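# Close the footlocker lid gently over three cartons

## Task

Get the footlocker's lid fully closed with all three cartons inside it, and leave the footlocker upright, neither tipped over nor tilted. The lid must not drop shut from more than slightly open and must not be slammed. The result counts only if it stays that way without the robot holding anything in place.

## Robot and tools

ROBOT. A Hello Robot Stretch 3 with one arm. It has a two-wheel base 0.33 m long and 0.34 m wide, a lift that slides up a mast, and a telescoping arm pointing out of the robot's RIGHT side, with a wrist (yaw, pitch, roll) and a gripper. The base cannot move sideways, so to shift the gripper forward or back you drive the base. Turns on the spot pivot about the wheel midpoint, 0.05 m behind the front edge. With the arm in and the wrist folded, a turn sweeps a 0.28 m radius; an unfolded, level gripper reaches beyond that.

FRAMES. Base frame: origin on the floor between the drive wheels, x forward, y left, z up. hand_pose is reported in it, at the closed-fingertip contact point. Odometry frame is the base frame at the start. Heading is positive to the left, between -3.142 and 3.142.

execute_actions takes "actions", a list run in order (empty list: just report and return images). Each action may have "robot", "steps" (1 to 450 control steps, 30 per second; default 1) and "until" (ends the action early once all its conditions hold; only with steps). An action with only steps just waits. Motions keep going across actions and while you think.
- "base": exactly one of {"translate_m": d}, an offset in metres from where the base is when the command begins, forward positive, |d| at most 1; or {"rotate_rad": d}, an in-place turn offset in radians, left/counter-clockwise positive, |d| at most 3.2.
- "joints": absolute targets by name; unnamed joints keep their targets. Ranges: lift_m 0 to 1.1 (arm height, m); arm_m 0 to 0.52 (extension, m); wrist_yaw_rad -1.345 to 4.42 (0 along the arm, positive toward the front, 3.0 folded over the base); wrist_pitch_rad -1.57 to 0.451 (0 level, negative tips fingers down); wrist_roll_rad -2.911 to 2.911 (0 fingers side by side); gripper_m -0.089 to 0.179 (wider is higher; actual fingertip gap is less, by 0.007 near closed and 0.025 fully open; zero gap below 0.007); head_pan_rad -3.953 to 1.73 (0 forward, positive left, -1.57 along the arm); head_tilt_rad -1.53 to 0.419 (negative down).
- "contact_limits": {"arm_m": effort %} from 1 to 100, paired with an arm_m move; the arm halts when its effort reaches that level. Smaller is softer; too small halts instantly. Lasts until the next arm_m command.
- "robot" may instead be a list of up to 8 commands run one after another, including {"pause_s": s} (s at most 15). Each starts only after the previous ended "done" (off_target also passes for base and gripper). {"robot": {"stop": true}} brakes everything and clears the queue.
- A new command acts immediately and discards the rest of an older queue. Any invalid value rejects the whole call.
- To wait for everything to finish: "steps": 450, "until": {"robot": {"status": "ended"}}. Other conditions compare fields, e.g. {"lift_m": [">", 0.3]} or a status word or ["!=", "moving"]. {"any": {"status": "ended"}} fires when the first motion or queue ends.

zoom_image: {"camera": one of head_camera, nav_camera, wrist_camera, "region": [x0, y0, x1, y1]} in pixels of that camera's latest image, top-left origin, at most 504 by 504. Returns an enlarged view.

finished_scene: {"scene": n}, n from 1 to 2. Ends the scene irreversibly and reports success. First wait until nothing is moving, since motion still going is braked afterwards and may stop short.

CAMERAS. head_camera and nav_camera are on the head, aimed with head_pan_rad and head_tilt_rad; wrist_camera rides on the gripper. Every successful execute_actions result carries one image per camera, taken at the end of the call.

RESULT LINES. base_status and joint_status give each motion's state: moving, done (within tolerance), off_target (at rest away from goal, may still push), contact_stop (pushed into something; lift or arm then goes slack until commanded again), time_out, stopped, not_commanded, torque_fault (a wrist servo overloaded and is limp for 10 s; goals for it are refused). The base bracket shows distance moved of the goal. joint_goals, measured_speeds, motor_effort (percent, peak in brackets, noisy with a fixed bias), refusals, queue (idle/running/done/dropped/stopped) and queue_left appear. "refused:" and "dropped:" lines say which goal failed and why; "replaced:" tells how a superseded motion ended. robot.on_its_own appears when the robot changed a goal itself, when a joint is slack or off, when a motor at rest shows unusual effort (likely pressing or loaded), or when base_tilt has shifted 3 degrees or more from the start. base_tilt reports forward and right lean in degrees. lidar_m: 12 ranges in 30-degree sectors, 1st straight ahead, counting counter-clockwise (4th left, 7th behind, 10th right), in a plane 0.17 m up. wrist_depth_mm and head_depth_mm are 7x7 grids of median depth.

SPEED. Full base speed (0.30 m/s, 1.9 rad/s) only with lift_m below 0.30, arm_m below 0.03 and wrist_yaw_rad above 2.54; otherwise 0.10 m/s and 0.63 rad/s.

GRIPPER. Grip by commanding a value under the object's width; lower squeezes harder but a stall guard may ease off so things slip. Release by commanding at least 0.02 above the touch value. Neither reading nor done proves you hold anything.

SELF-COLLISION. Fold or unfold the wrist only with lift_m 0.32 to 0.95, wrist_pitch_rad -0.4, roll near 0. Folded, the lift may go down to 0.25. With wrist_yaw_rad below -0.4 keep pitch at -0.5 or lower.

AVOID. Pushing on an unyielding object with the gripper higher than about 0.45 m can tip the robot; raising the contact limit lowers that height, and a repeated push after a contact_stop is worse. Never drive while gripping, hooking or pressing something fixed. If snagged, reverse the last move in small steps, pull the gripper free if base_tilt leans, and drop lift_m to about 0.2 if still tipped. Do not let the lid drop from more than a small opening or slam it; lower it under control. Avoid knocking the footlocker over, dropping cartons, hard hits and long hard pushes. Loose objects may occasionally get nudged by outside pushes. Faster robot work is better.

Each tool is called after "Request:" as name(argument=value, ...) on one line, values as JSON.

## Session

Request:
execute_actions(actions=[])

Scene clock: 0.00 s.
robot.base_odometry: x=+0.000 y=+0.000 heading=+0.000 (m, m, rad; robot's odometry frame)
robot.turned_by_wheels: +0.000 (rad since the last result)
robot.turned_by_imu: +0.000 (rad since the last result)
robot.base_tilt: forward=+0.7 right=-0.2 (deg)
robot.lidar_m: 2.02 1.66 1.49 1.53 1.86 2.77 2.79 1.73 1.55 2.27 2.22 1.51
robot.head_depth_mm: 1831 1842 1831 1843 1848 1625 1195 / 1882 1919 1906 1899 1918 1623 1250 / 1959 1964 1951 1957 1983 1610 1944 / 1980 2060 2023 2052 2045 1580 2027 / 1994 2138 2102 2117 2119 1567 2096 / 2025 2237 2235 2228 2237 1539 2160 / 2025 2195 2226 2280 2280 1636 2061
robot.base_status: not_commanded
robot.joint_positions: lift_m=+0.569 arm_m=-0.002 wrist_yaw_rad=+2.921 wrist_pitch_rad=-0.557 wrist_roll_rad=+0.000 gripper_m=+0.037 head_pan_rad=-0.020 head_tilt_rad=+0.010
robot.joint_goals: lift_m=+0.569 arm_m=-0.002 wrist_yaw_rad=+2.921 wrist_pitch_rad=-0.557 wrist_roll_rad=+0.000 gripper_m=+0.037 head_pan_rad=-0.020 head_tilt_rad=+0.010
robot.joint_status: lift_m=not_commanded arm_m=not_commanded wrist_yaw_rad=not_commanded wrist_pitch_rad=not_commanded wrist_roll_rad=not_commanded gripper_m=not_commanded head_pan_rad=not_commanded head_tilt_rad=not_commanded
robot.measured_speeds: translate_m=+0.000 rotate_rad=+0.000 lift_m=+0.000 arm_m=+0.000 wrist_yaw_rad=+0.000 wrist_pitch_rad=+0.000 wrist_roll_rad=+0.000 head_pan_rad=+0.000 head_tilt_rad=+0.000
robot: refusals=0 queue=idle queue_left=0
robot.motor_effort: left_wheel=-1 right_wheel=+0 lift_m=+18 arm_m=-1 wrist_yaw_rad=+0 wrist_pitch_rad=+5 wrist_roll_rad=+0 gripper_m=+0 head_pan_rad=+0 head_tilt_rad=+1 (%)
robot.hand_pose: x=+0.0237 y=+0.0573 z=+0.5522 quat_wxyz=(+0.269, +0.697, +0.119, +0.655) (m; robot's base frame)
robot.wrist_depth_mm: - - - - - - - / - - - - - - - / - - - - - - - / - - - - - - - / 903 895 924 912 912 907 911 / 771 774 - 779 782 773 780 / 682 679 674 701 681 682 681
pictures: head_camera (sideways: a quarter turn clockwise sets it upright), nav_camera (sideways: a quarter turn counterclockwise sets it upright), wrist_camera
Images, in order (width x height): head_camera 896x504, nav_camera 672x504, wrist_camera 644x364.

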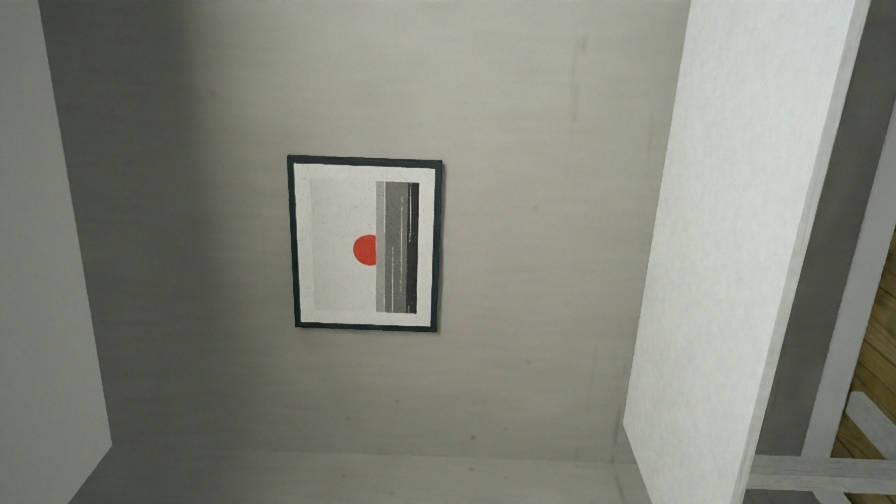

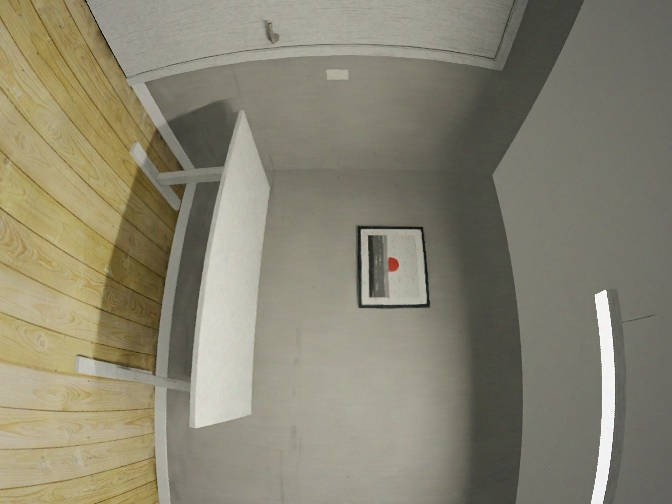

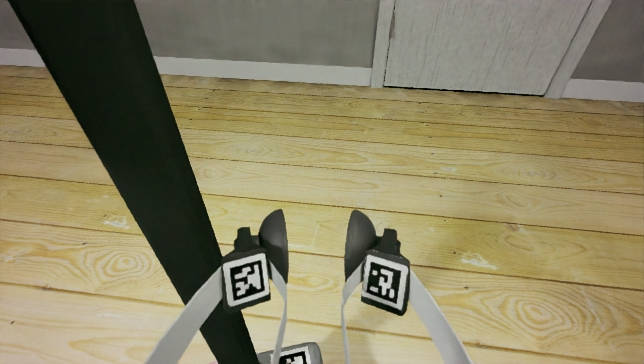

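Request:
execute_actions(actions=[{"robot":{"joints":{"head_pan_rad":-2.2,"head_tilt_rad":-0.6}},"steps":450,"until":{"robot":{"status":"ended"}}}])

Scene clock: 3.07 s.
robot.base_odometry: x=+0.000 y=+0.000 heading=+0.000 (m, m, rad; robot's odometry frame)
robot.turned_by_wheels: +0.000 (rad since the last result)
robot.turned_by_imu: +0.000 (rad since the last result)
robot.base_tilt: forward=+0.6 right=-0.2 (deg)
robot.lidar_m: 2.01 1.66 1.49 1.53 1.86 2.77 2.79 1.73 1.54 2.28 2.22 1.51
robot.head_depth_mm: 2092 2320 2576 2255 1774 1462 1248 / 2030 2246 2409 2007 1780 1459 1256 / 1989 2213 2329 1957 1776 1463 1250 / 1947 2152 2289 1867 1771 1448 1243 / 1925 2096 2254 1878 1767 1454 1247 / 1895 2049 2303 2197 1751 1446 1230 / 1832 2017 2222 2198 1752 1437 1239
robot.base_status: not_commanded
robot.joint_positions: lift_m=+0.569 arm_m=-0.002 wrist_yaw_rad=+2.921 wrist_pitch_rad=-0.557 wrist_roll_rad=+0.000 gripper_m=+0.037 head_pan_rad=-2.193 head_tilt_rad=-0.592
robot.joint_goals: lift_m=+0.569 arm_m=-0.002 wrist_yaw_rad=+2.921 wrist_pitch_rad=-0.557 wrist_roll_rad=+0.000 gripper_m=+0.037 head_pan_rad=-2.200 head_tilt_rad=-0.600
robot.joint_status: lift_m=not_commanded arm_m=not_commanded wrist_yaw_rad=not_commanded wrist_pitch_rad=not_commanded wrist_roll_rad=not_commanded gripper_m=not_commanded head_pan_rad=done head_tilt_rad=done
robot.measured_speeds: translate_m=+0.000 rotate_rad=+0.000 lift_m=+0.000 arm_m=+0.000 wrist_yaw_rad=+0.000 wrist_pitch_rad=+0.000 wrist_roll_rad=+0.000 head_pan_rad=+0.000 head_tilt_rad=+0.000
robot: refusals=0 queue=done queue_left=0
robot.motor_effort: left_wheel=-1(1) right_wheel=+0(0) lift_m=+18(19) arm_m=-1(0) wrist_yaw_rad=+1(2) wrist_pitch_rad=+5(5) wrist_roll_rad=+0(0) gripper_m=+0(1) head_pan_rad=-2(26) head_tilt_rad=-3(28) (%)
robot.hand_pose: x=+0.0237 y=+0.0573 z=+0.5522 quat_wxyz=(+0.269, +0.697, +0.119, +0.655) (m; robot's base frame)
robot.wrist_depth_mm: - - - - - - - / - - - - - - - / - - - - - - - / - - - - - - - / 898 909 940 898 920 917 894 / 776 777 - 767 783 781 779 / 680 676 668 697 683 688 684
pictures: head_camera (sideways: a quarter turn clockwise sets it upright), nav_camera (sideways: a quarter turn counterclockwise sets it upright), wrist_camera
camera_calibration (this result's frames):
head_camera: T_world_to_cam=[[0.290186, 0.484517, -0.825248, 1.08605], [0.837929, -0.545186, -0.0254428, 0.0343118], [-0.462241, -0.684116, -0.564197, 0.697539], [0, 0, 0, 1]] pos_world=[-0.0214776, -0.030308, 1.29069]
nav_camera: T_world_to_cam=[[-0.330668, -0.483632, 0.810407, -1.01557], [-0.818122, 0.574969, 0.00931238, 0.0478001], [-0.470463, -0.659932, -0.585793, 0.720137], [0, 0, 0, 1]] pos_world=[0.0420881, -0.0434032, 1.24443]
wrist_camera: T_world_to_cam=[[0.975817, -0.217738, -0.0192774, -0.0031081], [-0.158704, -0.645071, -0.74746, 0.49031], [0.150315, 0.732444, -0.664027, 0.48877], [0, 0, 0, 1]] pos_world=[0.00737722, -0.0423886, 0.690983]
Images, in order (width x height): head_camera 896x504, nav_camera 672x504, wrist_camera 644x364.

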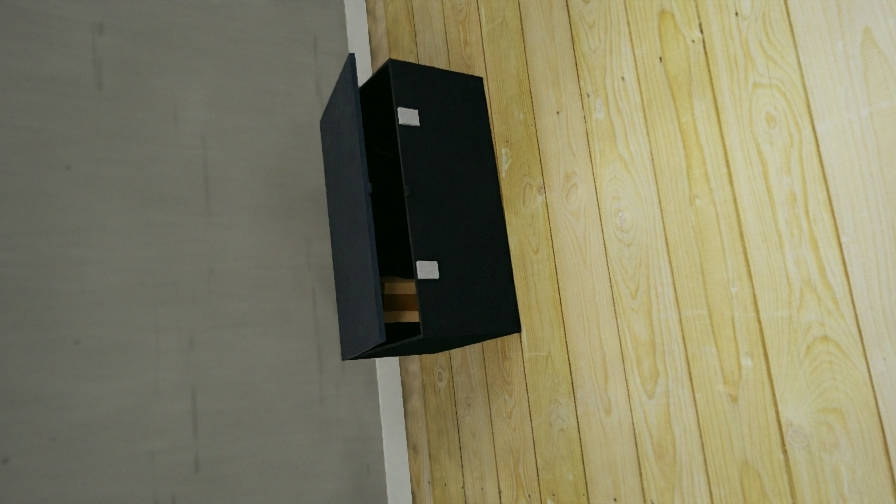

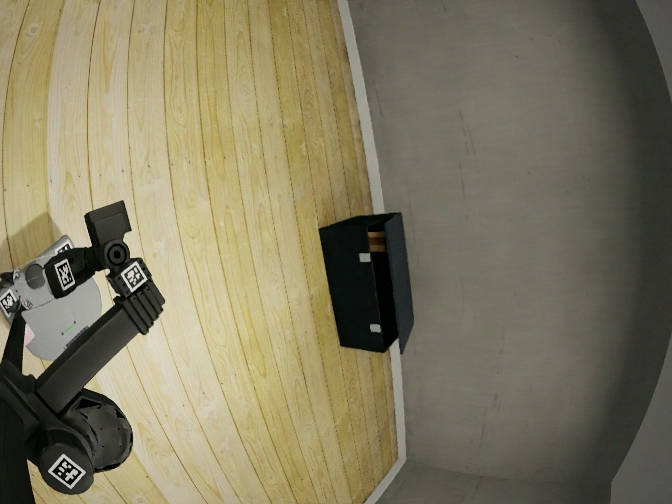

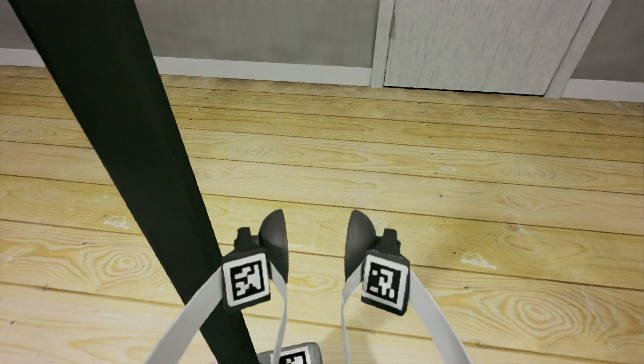

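Request:
execute_actions(actions=[{"robot":[{"joints":{"lift_m":0.28,"head_pan_rad":-1.65,"head_tilt_rad":-0.9},"base":{"rotate_rad":0.89}},{"base":{"translate_m":-1.0}},{"base":{"rotate_rad":-1.22}},{"joints":{"lift_m":0.42,"wrist_pitch_rad":-0.4}},{"joints":{"wrist_yaw_rad":0}},{"joints":{"wrist_pitch_rad":-0.1}}],"steps":450,"until":{"robot":{"status":"ended"}}},{"steps":300,"until":{"robot":{"status":"ended"}}}])

Scene clock: 24.27 s.
robot.base_odometry: x=-0.629 y=-0.777 heading=-0.330 (m, m, rad; robot's odometry frame)
robot.turned_by_wheels: -0.330 (rad since the last result)
robot.turned_by_imu: -0.338 (rad since the last result)
robot.base_tilt: forward=+0.6 right=-0.2 (deg)
robot.lidar_m: 2.34 2.04 2.53 2.47 2.57 2.52 2.44 1.84 0.63 0.60 0.62 1.89
robot.head_depth_mm: 1191 1380 1524 1105 1256 1251 1125 / 1186 1374 1523 1100 1249 1246 1138 / 1192 1364 1512 1110 1238 1238 - / 1187 1380 1513 1108 1181 1264 1121 / 1188 1375 1551 1108 1196 1250 1114 / 1187 1371 1625 1540 1354 1239 1120 / 1185 1368 1622 1597 1403 1240 1118
robot.base_status: done (rotate_rad -1.2199 of -1.2200)
robot.joint_positions: lift_m=+0.420 arm_m=-0.002 wrist_yaw_rad=+0.003 wrist_pitch_rad=-0.126 wrist_roll_rad=+0.000 gripper_m=+0.037 head_pan_rad=-1.657 head_tilt_rad=-0.889
robot.joint_goals: lift_m=+0.420 arm_m=-0.002 wrist_yaw_rad=+0.000 wrist_pitch_rad=-0.100 wrist_roll_rad=+0.000 gripper_m=+0.037 head_pan_rad=-1.650 head_tilt_rad=-0.900
robot.joint_status: lift_m=done arm_m=not_commanded wrist_yaw_rad=done wrist_pitch_rad=done wrist_roll_rad=not_commanded gripper_m=not_commanded head_pan_rad=done head_tilt_rad=done
robot.measured_speeds: translate_m=+0.000 rotate_rad=+0.000 lift_m=+0.000 arm_m=+0.000 wrist_yaw_rad=+0.000 wrist_pitch_rad=+0.000 wrist_roll_rad=+0.000 head_pan_rad=+0.000 head_tilt_rad=+0.000
robot: refusals=0 queue=done queue_left=0
robot.motor_effort: left_wheel=+3(14) right_wheel=-3(8) lift_m=+23(25) arm_m=-1(1) wrist_yaw_rad=-2(4) wrist_pitch_rad=+10(10) wrist_roll_rad=+0(0) gripper_m=+0(0) head_pan_rad=+3(24) head_tilt_rad=-4(22) (%)
robot.hand_pose: x=-0.0207 y=-0.3937 z=+0.5023 quat_wxyz=(+0.706, +0.046, -0.705, -0.044) (m; robot's base frame)
robot.wrist_depth_mm: - 999 992 994 998 969 971 / - - - - - - - / - - - - - - - / - - 751 767 774 774 - / - - 622 639 898 901 691 / 974 935 454 421 675 426 431 / 781 781 432 438 441 441 447
pictures: head_camera (sideways: a quarter turn clockwise sets it upright), nav_camera (sideways: a quarter turn counterclockwise sets it upright), wrist_camera
camera_calibration (this result's frames):
head_camera: T_world_to_cam=[[0.020551, 0.780753, -0.624502, 0.826068], [0.999318, -0.035209, -0.0111329, 0.0146904], [-0.0306802, -0.623847, -0.780944, 0.976826], [0, 0, 0, 1]] pos_world=[-0.0016877, -0.0350472, 1.27889]
nav_camera: T_world_to_cam=[[-0.0553468, -0.795348, 0.603621, -0.747761], [-0.997234, 0.0740741, 0.00616453, 0.0529939], [-0.0496156, -0.60161, -0.797248, 0.99259], [0, 0, 0, 1]] pos_world=[0.0607092, -0.00150319, 1.24238]
wrist_camera: T_world_to_cam=[[-0.999778, -0.012655, -0.0168269, -0.0203874], [0.0124127, 0.291271, -0.95656, 0.632304], [0.0170065, -0.956557, -0.291049, -0.0624464], [0, 0, 0, 1]] pos_world=[-0.0271695, -0.244163, 0.586319]
Images, in order (width x height): head_camera 896x504, nav_camera 672x504, wrist_camera 644x364.

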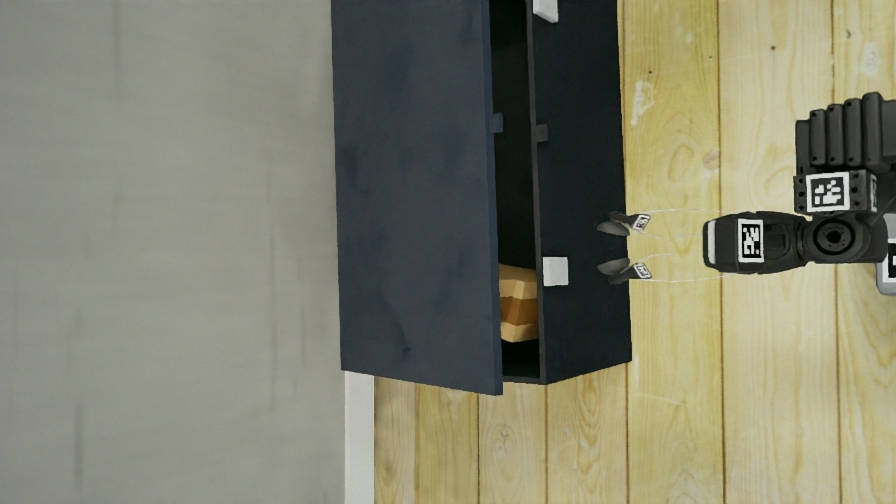

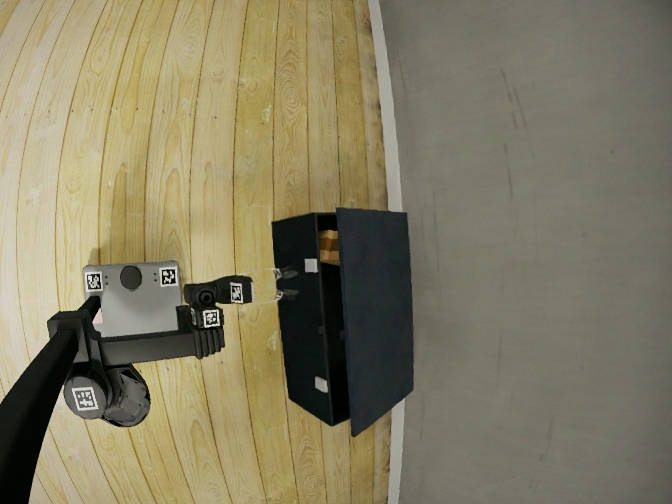

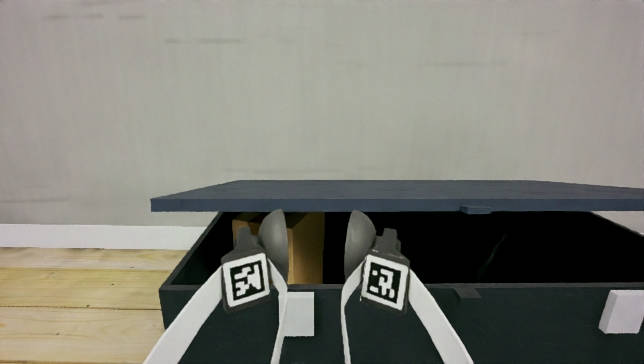

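Request:
execute_actions(actions=[{"robot":[{"joints":{"lift_m":0.31,"gripper_m":0.0}},{"joints":{"arm_m":0.26}},{"joints":{"lift_m":0.5,"arm_m":0.33}}],"steps":450,"until":{"robot":{"status":"ended"}}}])

Scene clock: 38.87 s.
robot.base_odometry: x=-0.629 y=-0.777 heading=-0.330 (m, m, rad; robot's odometry frame)
robot.turned_by_wheels: +0.000 (rad since the last result)
robot.turned_by_imu: +0.000 (rad since the last result)
robot.base_tilt: forward=+0.7 right=-0.2 (deg)
robot.lidar_m: 2.34 2.04 2.53 2.46 2.57 2.52 2.44 1.84 0.62 0.60 0.62 1.89
robot.head_depth_mm: 1188 1378 1519 1526 1257 1250 1125 / 1190 1378 1514 1518 1241 1252 - / 1180 1374 1524 1501 1231 1237 1133 / 1190 1382 1508 1154 1214 1243 1128 / 1188 1382 1548 1184 1205 1242 1125 / 1180 1377 1589 1566 1354 1243 1115 / 1191 1373 1626 1609 1404 1239 1125
robot.base_status: done (rotate_rad -1.2199 of -1.2200)
robot.joint_positions: lift_m=+0.500 arm_m=+0.330 wrist_yaw_rad=+0.001 wrist_pitch_rad=-0.193 wrist_roll_rad=+0.000 gripper_m=+0.000 head_pan_rad=-1.657 head_tilt_rad=-0.889
robot.joint_goals: lift_m=+0.500 arm_m=+0.330 wrist_yaw_rad=+0.000 wrist_pitch_rad=-0.100 wrist_roll_rad=+0.000 gripper_m=+0.000 head_pan_rad=-1.650 head_tilt_rad=-0.900
robot.joint_status: lift_m=done arm_m=done wrist_yaw_rad=done wrist_pitch_rad=done wrist_roll_rad=not_commanded gripper_m=done head_pan_rad=done head_tilt_rad=done
robot.measured_speeds: translate_m=+0.000 rotate_rad=+0.000 lift_m=+0.000 arm_m=+0.000 wrist_yaw_rad=+0.000 wrist_pitch_rad=+0.000 wrist_roll_rad=+0.000 head_pan_rad=+0.000 head_tilt_rad=+0.000
robot: refusals=0 queue=done queue_left=0
robot.on_its_own: wrist_pitch_rad is at rest, and its effort (+37) is outside its rest range (-20 to +32)
robot.motor_effort: left_wheel=+2(2) right_wheel=-3(3) lift_m=+25(28) arm_m=+3(7) wrist_yaw_rad=-2(3) wrist_pitch_rad=+37(40) wrist_roll_rad=+0(0) gripper_m=-3(79) head_pan_rad=+2(3) head_tilt_rad=-3(4) (%)
robot.hand_pose: x=-0.0211 y=-0.7215 z=+0.5656 quat_wxyz=(+0.704, +0.069, -0.703, -0.068) (m; robot's base frame)
robot.wrist_depth_mm: 681 679 670 676 675 667 659 / 719 721 707 703 702 703 696 / 754 752 751 737 739 727 737 / 122 123 124 125 125 126 127 / 860 248 250 192 258 263 267 / 923 917 548 - 566 577 579 / 811 783 345 589 612 619 615
pictures: head_camera (sideways: a quarter turn clockwise sets it upright), nav_camera (sideways: a quarter turn counterclockwise sets it upright), wrist_camera
camera_calibration (this result's frames):
head_camera: T_world_to_cam=[[0.0205509, 0.780753, -0.624502, 0.826068], [0.999318, -0.0352089, -0.0111329, 0.0146903], [-0.0306801, -0.623847, -0.780944, 0.976826], [0, 0, 0, 1]] pos_world=[-0.00168769, -0.0350472, 1.27889]
nav_camera: T_world_to_cam=[[-0.0553467, -0.795348, 0.603621, -0.747761], [-0.997234, 0.074074, 0.00616453, 0.0529939], [-0.0496156, -0.60161, -0.797248, 0.99259], [0, 0, 0, 1]] pos_world=[0.0607092, -0.00150318, 1.24238]
wrist_camera: T_world_to_cam=[[-0.999799, -0.00990487, -0.0174327, -0.021556], [0.0127969, 0.354101, -0.93512, 0.821536], [0.0154352, -0.935155, -0.353903, -0.306678], [0, 0, 0, 1]] pos_world=[-0.0273312, -0.577911, 0.659325]
Images, in order (width x height): head_camera 896x504, nav_camera 672x504, wrist_camera 644x364.

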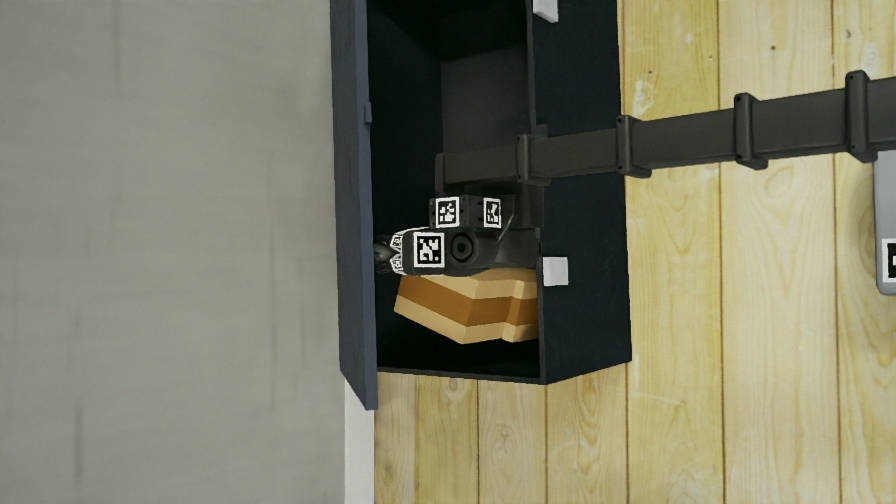

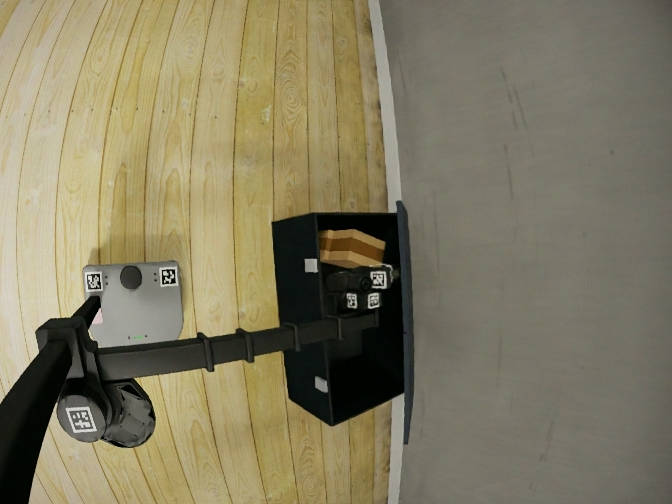

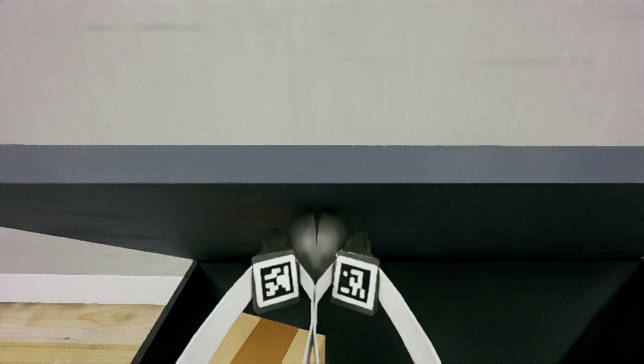

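Request:
execute_actions(actions=[{"robot":[{"base":{"translate_m":0.185}},{"joints":{"lift_m":0.4,"wrist_pitch_rad":-0.45}}],"steps":450,"until":{"robot":{"status":"ended"}}}])

Scene clock: 48.13 s.
robot.base_odometry: x=-0.455 y=-0.837 heading=-0.330 (m, m, rad; robot's odometry frame)
robot.turned_by_wheels: +0.000 (rad since the last result)
robot.turned_by_imu: +0.000 (rad since the last result)
robot.base_tilt: forward=+0.7 right=-0.2 (deg)
robot.lidar_m: 2.15 1.87 2.52 2.45 2.56 2.71 2.63 0.87 0.62 0.60 1.37 1.89
robot.head_depth_mm: 1196 1383 1523 1098 1254 1251 1125 / 1191 1379 1519 1103 1239 1244 1118 / 1190 1378 1523 1100 1244 1241 1129 / 1186 1377 1550 1137 1327 1244 1124 / 1189 1370 1631 1604 1398 1240 1116 / 1188 1375 1623 1597 1402 1237 1121 / 1187 1383 1624 1596 1397 1246 1117
robot.base_status: done (translate_m +0.1850 of +0.1850)
robot.joint_positions: lift_m=+0.400 arm_m=+0.330 wrist_yaw_rad=-0.005 wrist_pitch_rad=-0.514 wrist_roll_rad=+0.004 gripper_m=+0.000 head_pan_rad=-1.657 head_tilt_rad=-0.889
robot.joint_goals: lift_m=+0.400 arm_m=+0.330 wrist_yaw_rad=+0.000 wrist_pitch_rad=-0.450 wrist_roll_rad=+0.004 gripper_m=+0.000 head_pan_rad=-1.650 head_tilt_rad=-0.900
robot.joint_status: lift_m=done arm_m=done wrist_yaw_rad=done wrist_pitch_rad=off_target wrist_roll_rad=not_commanded gripper_m=done head_pan_rad=done head_tilt_rad=done
robot.measured_speeds: translate_m=+0.000 rotate_rad=+0.000 lift_m=+0.000 arm_m=+0.000 wrist_yaw_rad=+0.000 wrist_pitch_rad=+0.000 wrist_roll_rad=+0.000 head_pan_rad=+0.000 head_tilt_rad=+0.000
robot: refusals=0 queue=dropped queue_left=0
robot.motor_effort: left_wheel=+0(9) right_wheel=+0(16) lift_m=+17(28) arm_m=+3(3) wrist_yaw_rad=+5(19) wrist_pitch_rad=+25(37) wrist_roll_rad=-2(2) gripper_m=-2(4) head_pan_rad=+2(2) head_tilt_rad=-5(4) (%)
robot.hand_pose: x=-0.0226 y=-0.6859 z=+0.3918 quat_wxyz=(+0.682, +0.178, -0.685, -0.182) (m; robot's base frame)
robot.wrist_depth_mm: 691 691 681 690 684 681 680 / 757 763 753 450 441 436 430 / 857 854 845 203 202 201 200 / 845 841 819 131 131 131 130 / 700 700 659 97 97 97 96 / 599 598 81 77 77 77 77 / 521 523 64 65 66 66 66
pictures: head_camera (sideways: a quarter turn clockwise sets it upright), nav_camera (sideways: a quarter turn counterclockwise sets it upright), wrist_camera
camera_calibration (this result's frames):
head_camera: T_world_to_cam=[[0.020551, 0.780753, -0.624502, 0.826068], [0.999318, -0.035209, -0.0111329, 0.0146904], [-0.0306802, -0.623847, -0.780944, 0.976826], [0, 0, 0, 1]] pos_world=[-0.0016877, -0.0350472, 1.27889]
nav_camera: T_world_to_cam=[[-0.0553468, -0.795348, 0.603621, -0.747761], [-0.997234, 0.0740741, 0.00616453, 0.0529939], [-0.0496157, -0.60161, -0.797247, 0.99259], [0, 0, 0, 1]] pos_world=[0.0607092, -0.00150319, 1.24238]
wrist_camera: T_world_to_cam=[[-0.999717, 0.00501058, -0.0232622, -0.0131794], [0.0212039, 0.631246, -0.775293, 0.774143], [0.0107995, -0.775567, -0.631173, -0.116818], [0, 0, 0, 1]] pos_world=[-0.028329, -0.579209, 0.526148]
Images, in order (width x height): head_camera 896x504, nav_camera 672x504, wrist_camera 644x364.

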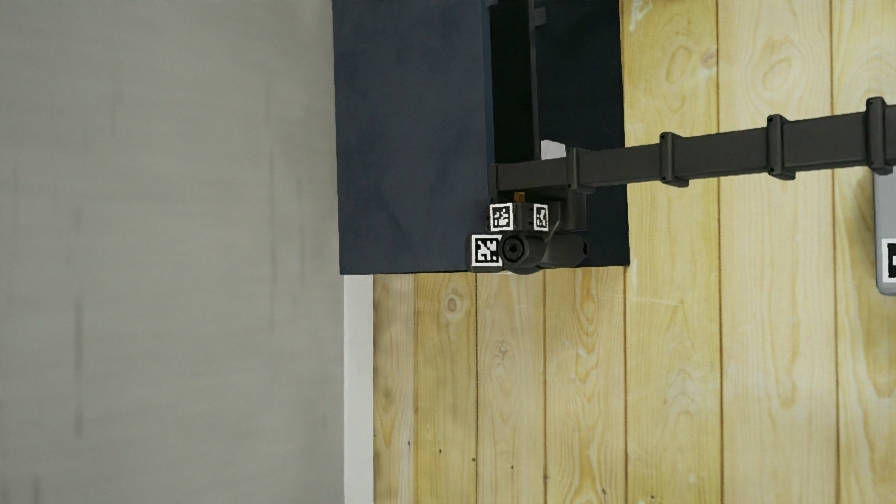

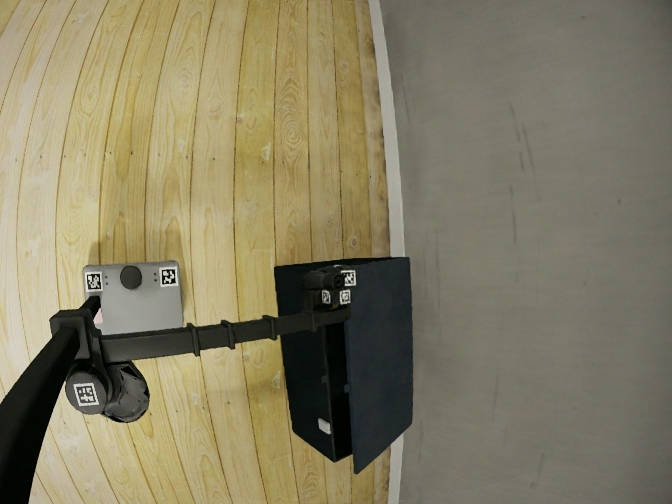

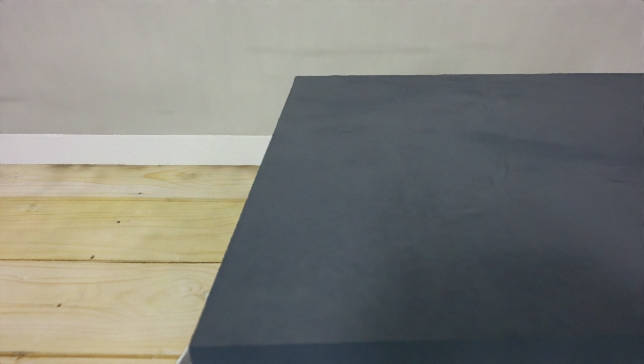

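Request:
execute_actions(actions=[{"robot":[{"base":{"translate_m":-0.2}},{"joints":{"lift_m":0.5,"wrist_pitch_rad":-0.1}}],"steps":450,"until":{"robot":{"status":"ended"}}}])

Scene clock: 55.67 s.
robot.base_odometry: x=-0.644 y=-0.772 heading=-0.330 (m, m, rad; robot's odometry frame)
robot.turned_by_wheels: +0.000 (rad since the last result)
robot.turned_by_imu: +0.000 (rad since the last result)
robot.base_tilt: forward=+0.6 right=-0.1 (deg)
robot.lidar_m: 2.35 2.05 2.52 2.47 2.57 2.50 2.43 1.01 0.65 0.59 1.36 1.89
robot.head_depth_mm: 1192 1378 1519 1587 1331 1245 1125 / 1186 1377 1505 1548 1264 1256 - / 1188 1378 1513 1515 1255 1246 1134 / 1193 1381 1508 - 1197 1234 1134 / 1190 1362 1591 1542 1405 1256 1116 / 1183 1373 1619 1590 1393 1239 1119 / 1175 1369 1621 1592 1403 1243 1119
robot.base_status: done (translate_m -0.2000 of -0.2000)
robot.joint_positions: lift_m=+0.500 arm_m=+0.330 wrist_yaw_rad=+0.130 wrist_pitch_rad=-0.193 wrist_roll_rad=+0.000 gripper_m=+0.000 head_pan_rad=-1.657 head_tilt_rad=-0.889
robot.joint_goals: lift_m=+0.500 arm_m=+0.330 wrist_yaw_rad=+0.127 wrist_pitch_rad=-0.100 wrist_roll_rad=+0.000 gripper_m=+0.000 head_pan_rad=-1.650 head_tilt_rad=-0.900
robot.joint_status: lift_m=done arm_m=done wrist_yaw_rad=done wrist_pitch_rad=off_target wrist_roll_rad=not_commanded gripper_m=done head_pan_rad=done head_tilt_rad=done
robot.measured_speeds: translate_m=+0.000 rotate_rad=+0.000 lift_m=+0.000 arm_m=+0.000 wrist_yaw_rad=+0.000 wrist_pitch_rad=+0.000 wrist_roll_rad=+0.000 head_pan_rad=+0.000 head_tilt_rad=+0.000
robot: refusals=0 queue=dropped queue_left=0
robot.on_its_own: wrist_yaw_rad is held at +0.127, not at your +0.000, by its stall guard, which is not easing now; wrist_pitch_rad is at rest, and its effort (+37) is outside its rest range (-20 to +32)
robot.motor_effort: left_wheel=+4(38) right_wheel=-3(69) lift_m=+24(24) arm_m=+2(3) wrist_yaw_rad=-4(58) wrist_pitch_rad=+37(50) wrist_roll_rad=+0(2) gripper_m=-2(11) head_pan_rad=+3(3) head_tilt_rad=-4(5) (%)
robot.hand_pose: x=+0.0106 y=-0.7195 z=+0.5655 quat_wxyz=(+0.707, +0.114, -0.698, -0.023) (m; robot's base frame)
robot.wrist_depth_mm: 761 733 708 678 657 621 609 / 807 791 747 717 691 654 642 / 877 842 785 755 716 690 667 / 947 879 133 124 125 126 127 / - 940 900 193 262 269 276 / - 986 952 - 566 572 586 / 819 808 812 608 346 615 634
pictures: head_camera (sideways: a quarter turn clockwise sets it upright), nav_camera (sideways: a quarter turn counterclockwise sets it upright), wrist_camera
camera_calibration (this result's frames):
head_camera: T_world_to_cam=[[0.0205587, 0.78084, -0.624392, 0.825925], [0.999318, -0.0352077, -0.0111258, 0.0146811], [-0.0306709, -0.623738, -0.781032, 0.97694], [0, 0, 0, 1]] pos_world=[-0.00168743, -0.035044, 1.27889]
nav_camera: T_world_to_cam=[[-0.0553542, -0.795433, 0.603509, -0.747615], [-0.997234, 0.0740735, 0.00616289, 0.052996], [-0.0496062, -0.601498, -0.797333, 0.992701], [0, 0, 0, 1]] pos_world=[0.0607099, -0.00149485, 1.24238]
wrist_camera: T_world_to_cam=[[-0.990258, -0.138035, -0.0183026, -0.0816367], [-0.0319621, 0.353267, -0.934976, 0.820106], [0.135525, -0.925283, -0.354237, -0.299228], [0, 0, 0, 1]] pos_world=[-0.0140762, -0.577855, 0.659288]
Images, in order (width x height): head_camera 896x504, nav_camera 672x504, wrist_camera 644x364.

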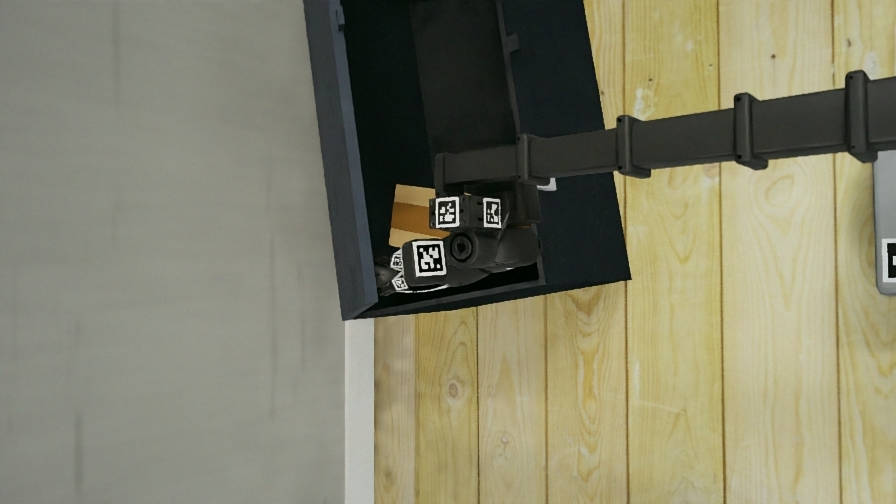

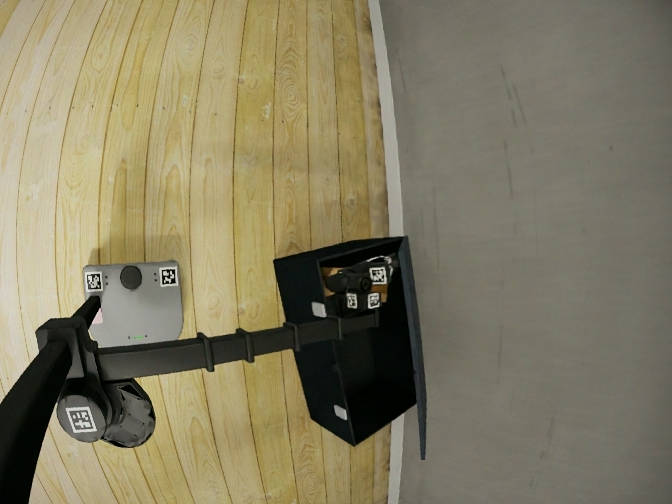

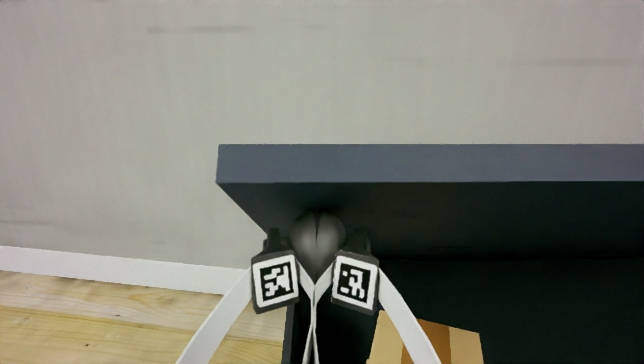

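Request:
execute_actions(actions=[{"robot":{"base":{"translate_m":-0.2}},"steps":450,"until":{"robot":{"status":"ended"}}},{"robot":{"joints":{"arm_m":0.52,"lift_m":0.47,"wrist_yaw_rad":0,"wrist_pitch_rad":0},"contact_limits":{"arm_m":25}},"steps":450,"until":{"robot":{"status":"ended"}}},{"robot":{"joints":{"arm_m":0.46,"wrist_yaw_rad":0.5,"wrist_pitch_rad":-0.3}},"steps":450,"until":{"robot":{"status":"ended"}}}])

Scene clock: 69.13 s.
robot.base_odometry: x=-0.833 y=-0.708 heading=-0.330 (m, m, rad; robot's odometry frame)
robot.turned_by_wheels: +0.000 (rad since the last result)
robot.turned_by_imu: -0.001 (rad since the last result)
robot.base_tilt: forward=+0.6 right=-0.1 (deg)
robot.lidar_m: 2.55 2.23 2.53 2.47 2.57 2.31 2.23 1.84 0.68 0.62 0.62 1.88
robot.head_depth_mm: 1188 1380 1418 1433 1347 1252 1117 / 1186 1376 1524 1565 1332 1242 1141 / 1188 1376 1513 1557 1303 1241 1137 / 1190 1375 1496 1509 1243 1253 1125 / 1188 1366 1516 1154 1214 1241 1114 / 1181 1363 1532 1377 1274 1237 1119 / 1176 1368 1621 1590 1403 1241 1109
robot.base_status: done (translate_m -0.2000 of -0.2000)
robot.joint_positions: lift_m=+0.470 arm_m=+0.460 wrist_yaw_rad=+0.498 wrist_pitch_rad=-0.403 wrist_roll_rad=+0.003 gripper_m=+0.000 head_pan_rad=-1.657 head_tilt_rad=-0.890
robot.joint_goals: lift_m=+0.470 arm_m=+0.460 wrist_yaw_rad=+0.500 wrist_pitch_rad=-0.300 wrist_roll_rad=+0.003 gripper_m=+0.000 head_pan_rad=-1.650 head_tilt_rad=-0.900
robot.joint_status: lift_m=done arm_m=done wrist_yaw_rad=done wrist_pitch_rad=off_target wrist_roll_rad=not_commanded gripper_m=done head_pan_rad=done head_tilt_rad=done
robot.measured_speeds: translate_m=+0.000 rotate_rad=+0.000 lift_m=+0.000 arm_m=+0.000 wrist_yaw_rad=+0.000 wrist_pitch_rad=+0.000 wrist_roll_rad=+0.000 head_pan_rad=+0.000 head_tilt_rad=+0.000
robot: refusals=0 queue=dropped queue_left=0
robot.on_its_own: wrist_pitch_rad is at rest, and its effort (+40) is outside its rest range (-20 to +32)
robot.motor_effort: left_wheel=+1(19) right_wheel=-1(25) lift_m=+19(24) arm_m=-4(5) wrist_yaw_rad=+2(32) wrist_pitch_rad=+40(43) wrist_roll_rad=-1(4) gripper_m=-2(6) head_pan_rad=+3(2) head_tilt_rad=-4(4) (%)
robot.hand_pose: x=+0.0865 y=-0.8042 z=+0.4860 quat_wxyz=(+0.706, +0.308, -0.637, +0.033) (m; robot's base frame)
robot.wrist_depth_mm: - 907 753 633 549 489 439 / - - 830 696 589 520 466 / - - 931 770 641 562 495 / - - 143 790 684 609 528 / - - - - - 154 554 / - - - - - - - / - - - - - - -
pictures: head_camera (sideways: a quarter turn clockwise sets it upright), nav_camera (sideways: a quarter turn counterclockwise sets it upright), wrist_camera
camera_calibration (this result's frames):
head_camera: T_world_to_cam=[[0.0205476, 0.78113, -0.62403, 0.825452], [0.99932, -0.0351565, -0.0111023, 0.0146504], [-0.030611, -0.623377, -0.781322, 0.977317], [0, 0, 0, 1]] pos_world=[-0.00168489, -0.0350337, 1.27887]
nav_camera: T_world_to_cam=[[-0.0553416, -0.795715, 0.603138, -0.747132], [-0.997237, 0.0740246, 0.00615745, 0.0530031], [-0.0495467, -0.601131, -0.797613, 0.993065], [0, 0, 0, 1]] pos_world=[0.0607123, -0.00146477, 1.24238]
wrist_camera: T_world_to_cam=[[-0.876946, -0.480098, -0.0217081, -0.302828], [-0.244028, 0.483745, -0.8405, 0.855531], [0.414024, -0.731776, -0.541376, -0.1936], [0, 0, 0, 1]] pos_world=[0.0233651, -0.700918, 0.60769]
Images, in order (width x height): head_camera 896x504, nav_camera 672x504, wrist_camera 644x364.

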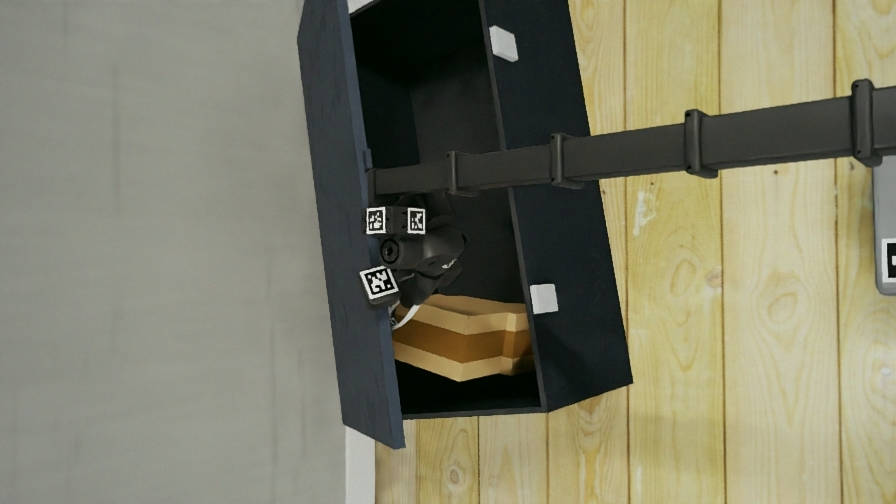

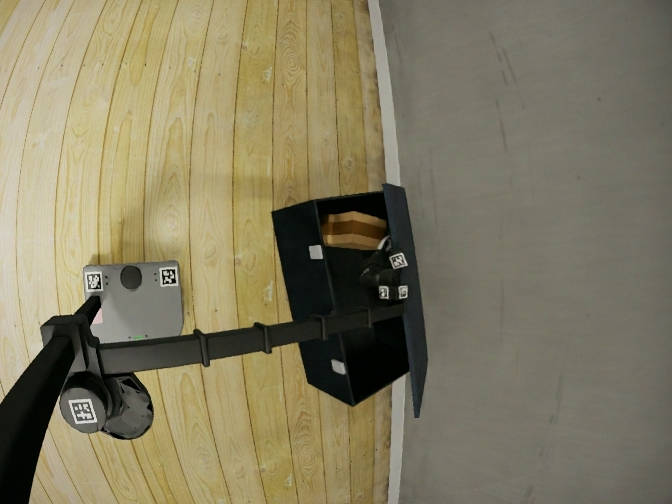

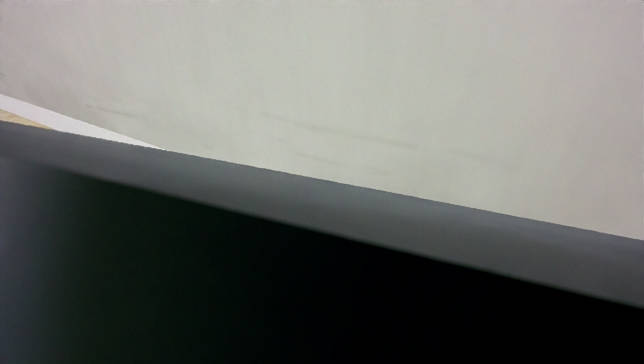

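Request:
execute_actions(actions=[{"robot":{"joints":{"arm_m":0.39,"lift_m":0.52,"wrist_yaw_rad":0.1,"wrist_pitch_rad":-0.25,"gripper_m":0.179},"base":{"translate_m":0.12}},"steps":450,"until":{"robot":{"status":"ended"}}},{"robot":{"joints":{"lift_m":0.36,"wrist_pitch_rad":-0.4}},"steps":450,"until":{"robot":{"status":"ended"}}},{"robot":{"joints":{"gripper_m":0.03}},"steps":90},{"robot":{"joints":{"lift_m":0.44}},"steps":450,"until":{"robot":{"status":"ended"}}},{"robot":{"base":{"translate_m":-0.05}},"steps":450,"until":{"robot":{"status":"ended"}}}])

Scene clock: 85.47 s.
robot.base_odometry: x=-0.767 y=-0.730 heading=-0.330 (m, m, rad; robot's odometry frame)
robot.turned_by_wheels: +0.000 (rad since the last result)
robot.turned_by_imu: +0.000 (rad since the last result)
robot.base_tilt: forward=+0.7 right=-0.1 (deg)
robot.lidar_m: 2.48 2.17 2.53 2.47 2.57 2.37 2.30 1.84 0.67 0.61 1.37 1.89
robot.head_depth_mm: 1191 1377 1310 1514 1340 1248 1127 / 1189 1370 1333 1519 1297 1256 1139 / 1181 1372 1368 1069 1248 1244 1125 / 1186 1365 1503 1080 1241 1246 1131 / 1186 1364 1506 1104 1212 1246 1119 / 1178 1364 1578 1541 1405 1239 1116 / 1181 1365 1616 1596 1398 1238 1119
robot.base_status: done (translate_m -0.0500 of -0.0500)
robot.joint_positions: lift_m=+0.440 arm_m=+0.390 wrist_yaw_rad=+0.108 wrist_pitch_rad=-0.451 wrist_roll_rad=-0.001 gripper_m=+0.044 head_pan_rad=-1.657 head_tilt_rad=-0.890
robot.joint_goals: lift_m=+0.440 arm_m=+0.390 wrist_yaw_rad=+0.100 wrist_pitch_rad=-0.400 wrist_roll_rad=-0.001 gripper_m=+0.044 head_pan_rad=-1.650 head_tilt_rad=-0.900
robot.joint_status: lift_m=done arm_m=done wrist_yaw_rad=done wrist_pitch_rad=done wrist_roll_rad=not_commanded gripper_m=done head_pan_rad=done head_tilt_rad=done
robot.measured_speeds: translate_m=+0.000 rotate_rad=+0.000 lift_m=+0.000 arm_m=+0.000 wrist_yaw_rad=+0.000 wrist_pitch_rad=+0.000 wrist_roll_rad=+0.000 head_pan_rad=+0.000 head_tilt_rad=+0.000
robot: refusals=0 queue=done queue_left=0
robot.on_its_own: gripper_m is held at +0.044, not at your +0.030, by its stall guard, which is not easing now
robot.motor_effort: left_wheel=+6(20) right_wheel=-8(16) lift_m=+23(28) arm_m=+0(4) wrist_yaw_rad=-8(29) wrist_pitch_rad=+20(49) wrist_roll_rad=+1(10) gripper_m=-2(100) head_pan_rad=+3(3) head_tilt_rad=-4(3) (%)
robot.hand_pose: x=+0.0023 y=-0.7538 z=+0.4450 quat_wxyz=(+0.697, +0.195, -0.679, -0.121) (m; robot's base frame)
robot.wrist_depth_mm: 681 664 632 619 593 581 564 / 767 735 700 684 658 627 602 / 862 811 751 716 696 670 642 / 196 163 159 156 154 150 148 / 100 91 90 89 88 87 86 / - 63 63 62 62 61 61 / - 51 49 49 49 48 49
pictures: head_camera (sideways: a quarter turn clockwise sets it upright), nav_camera (sideways: a quarter turn counterclockwise sets it upright), wrist_camera
replaced: robot.wrist_pitch_rad: its motion had ended off_target
camera_calibration (this result's frames):
head_camera: T_world_to_cam=[[0.0205474, 0.78113, -0.62403, 0.825452], [0.99932, -0.0351562, -0.0111023, 0.0146504], [-0.0306108, -0.623377, -0.781322, 0.977317], [0, 0, 0, 1]] pos_world=[-0.00168489, -0.0350337, 1.27887]
nav_camera: T_world_to_cam=[[-0.0553414, -0.795715, 0.603138, -0.747131], [-0.997237, 0.0740244, 0.00615745, 0.0530031], [-0.0495465, -0.601131, -0.797613, 0.993065], [0, 0, 0, 1]] pos_world=[0.0607123, -0.00146474, 1.24238]
wrist_camera: T_world_to_cam=[[-0.993556, -0.111807, -0.0185836, -0.0768947], [-0.0499584, 0.579189, -0.813661, 0.835667], [0.101736, -0.807489, -0.581043, -0.182726], [0, 0, 0, 1]] pos_world=[-0.0160608, -0.640156, 0.572349]
Images, in order (width x height): head_camera 896x504, nav_camera 672x504, wrist_camera 644x364.

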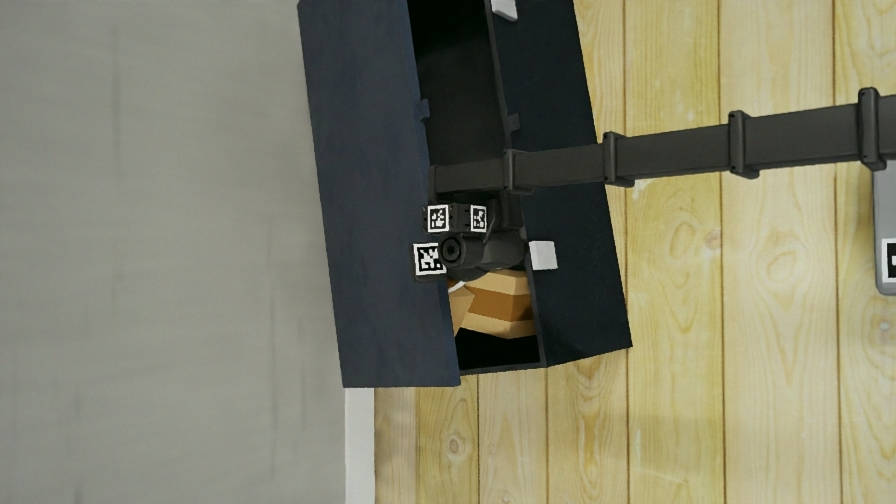

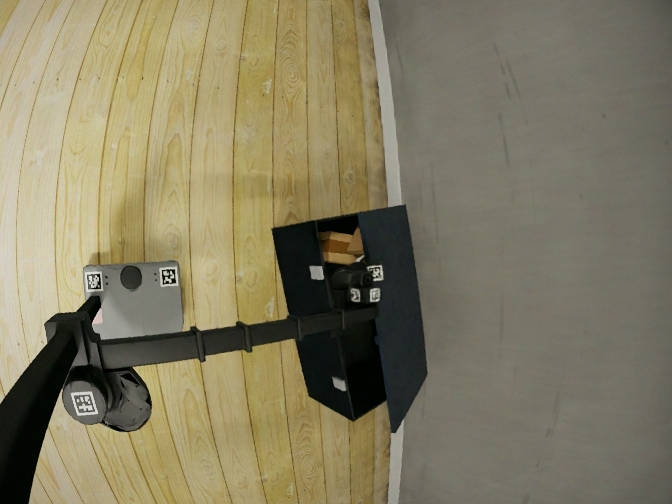

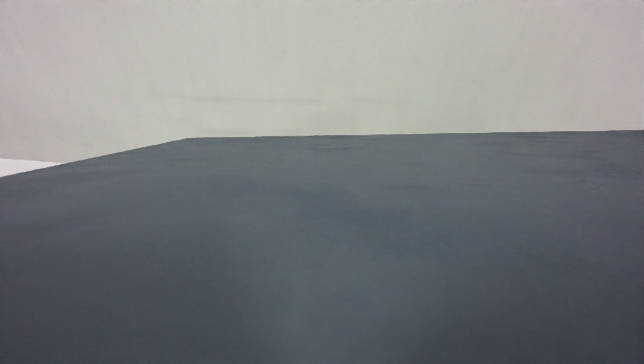

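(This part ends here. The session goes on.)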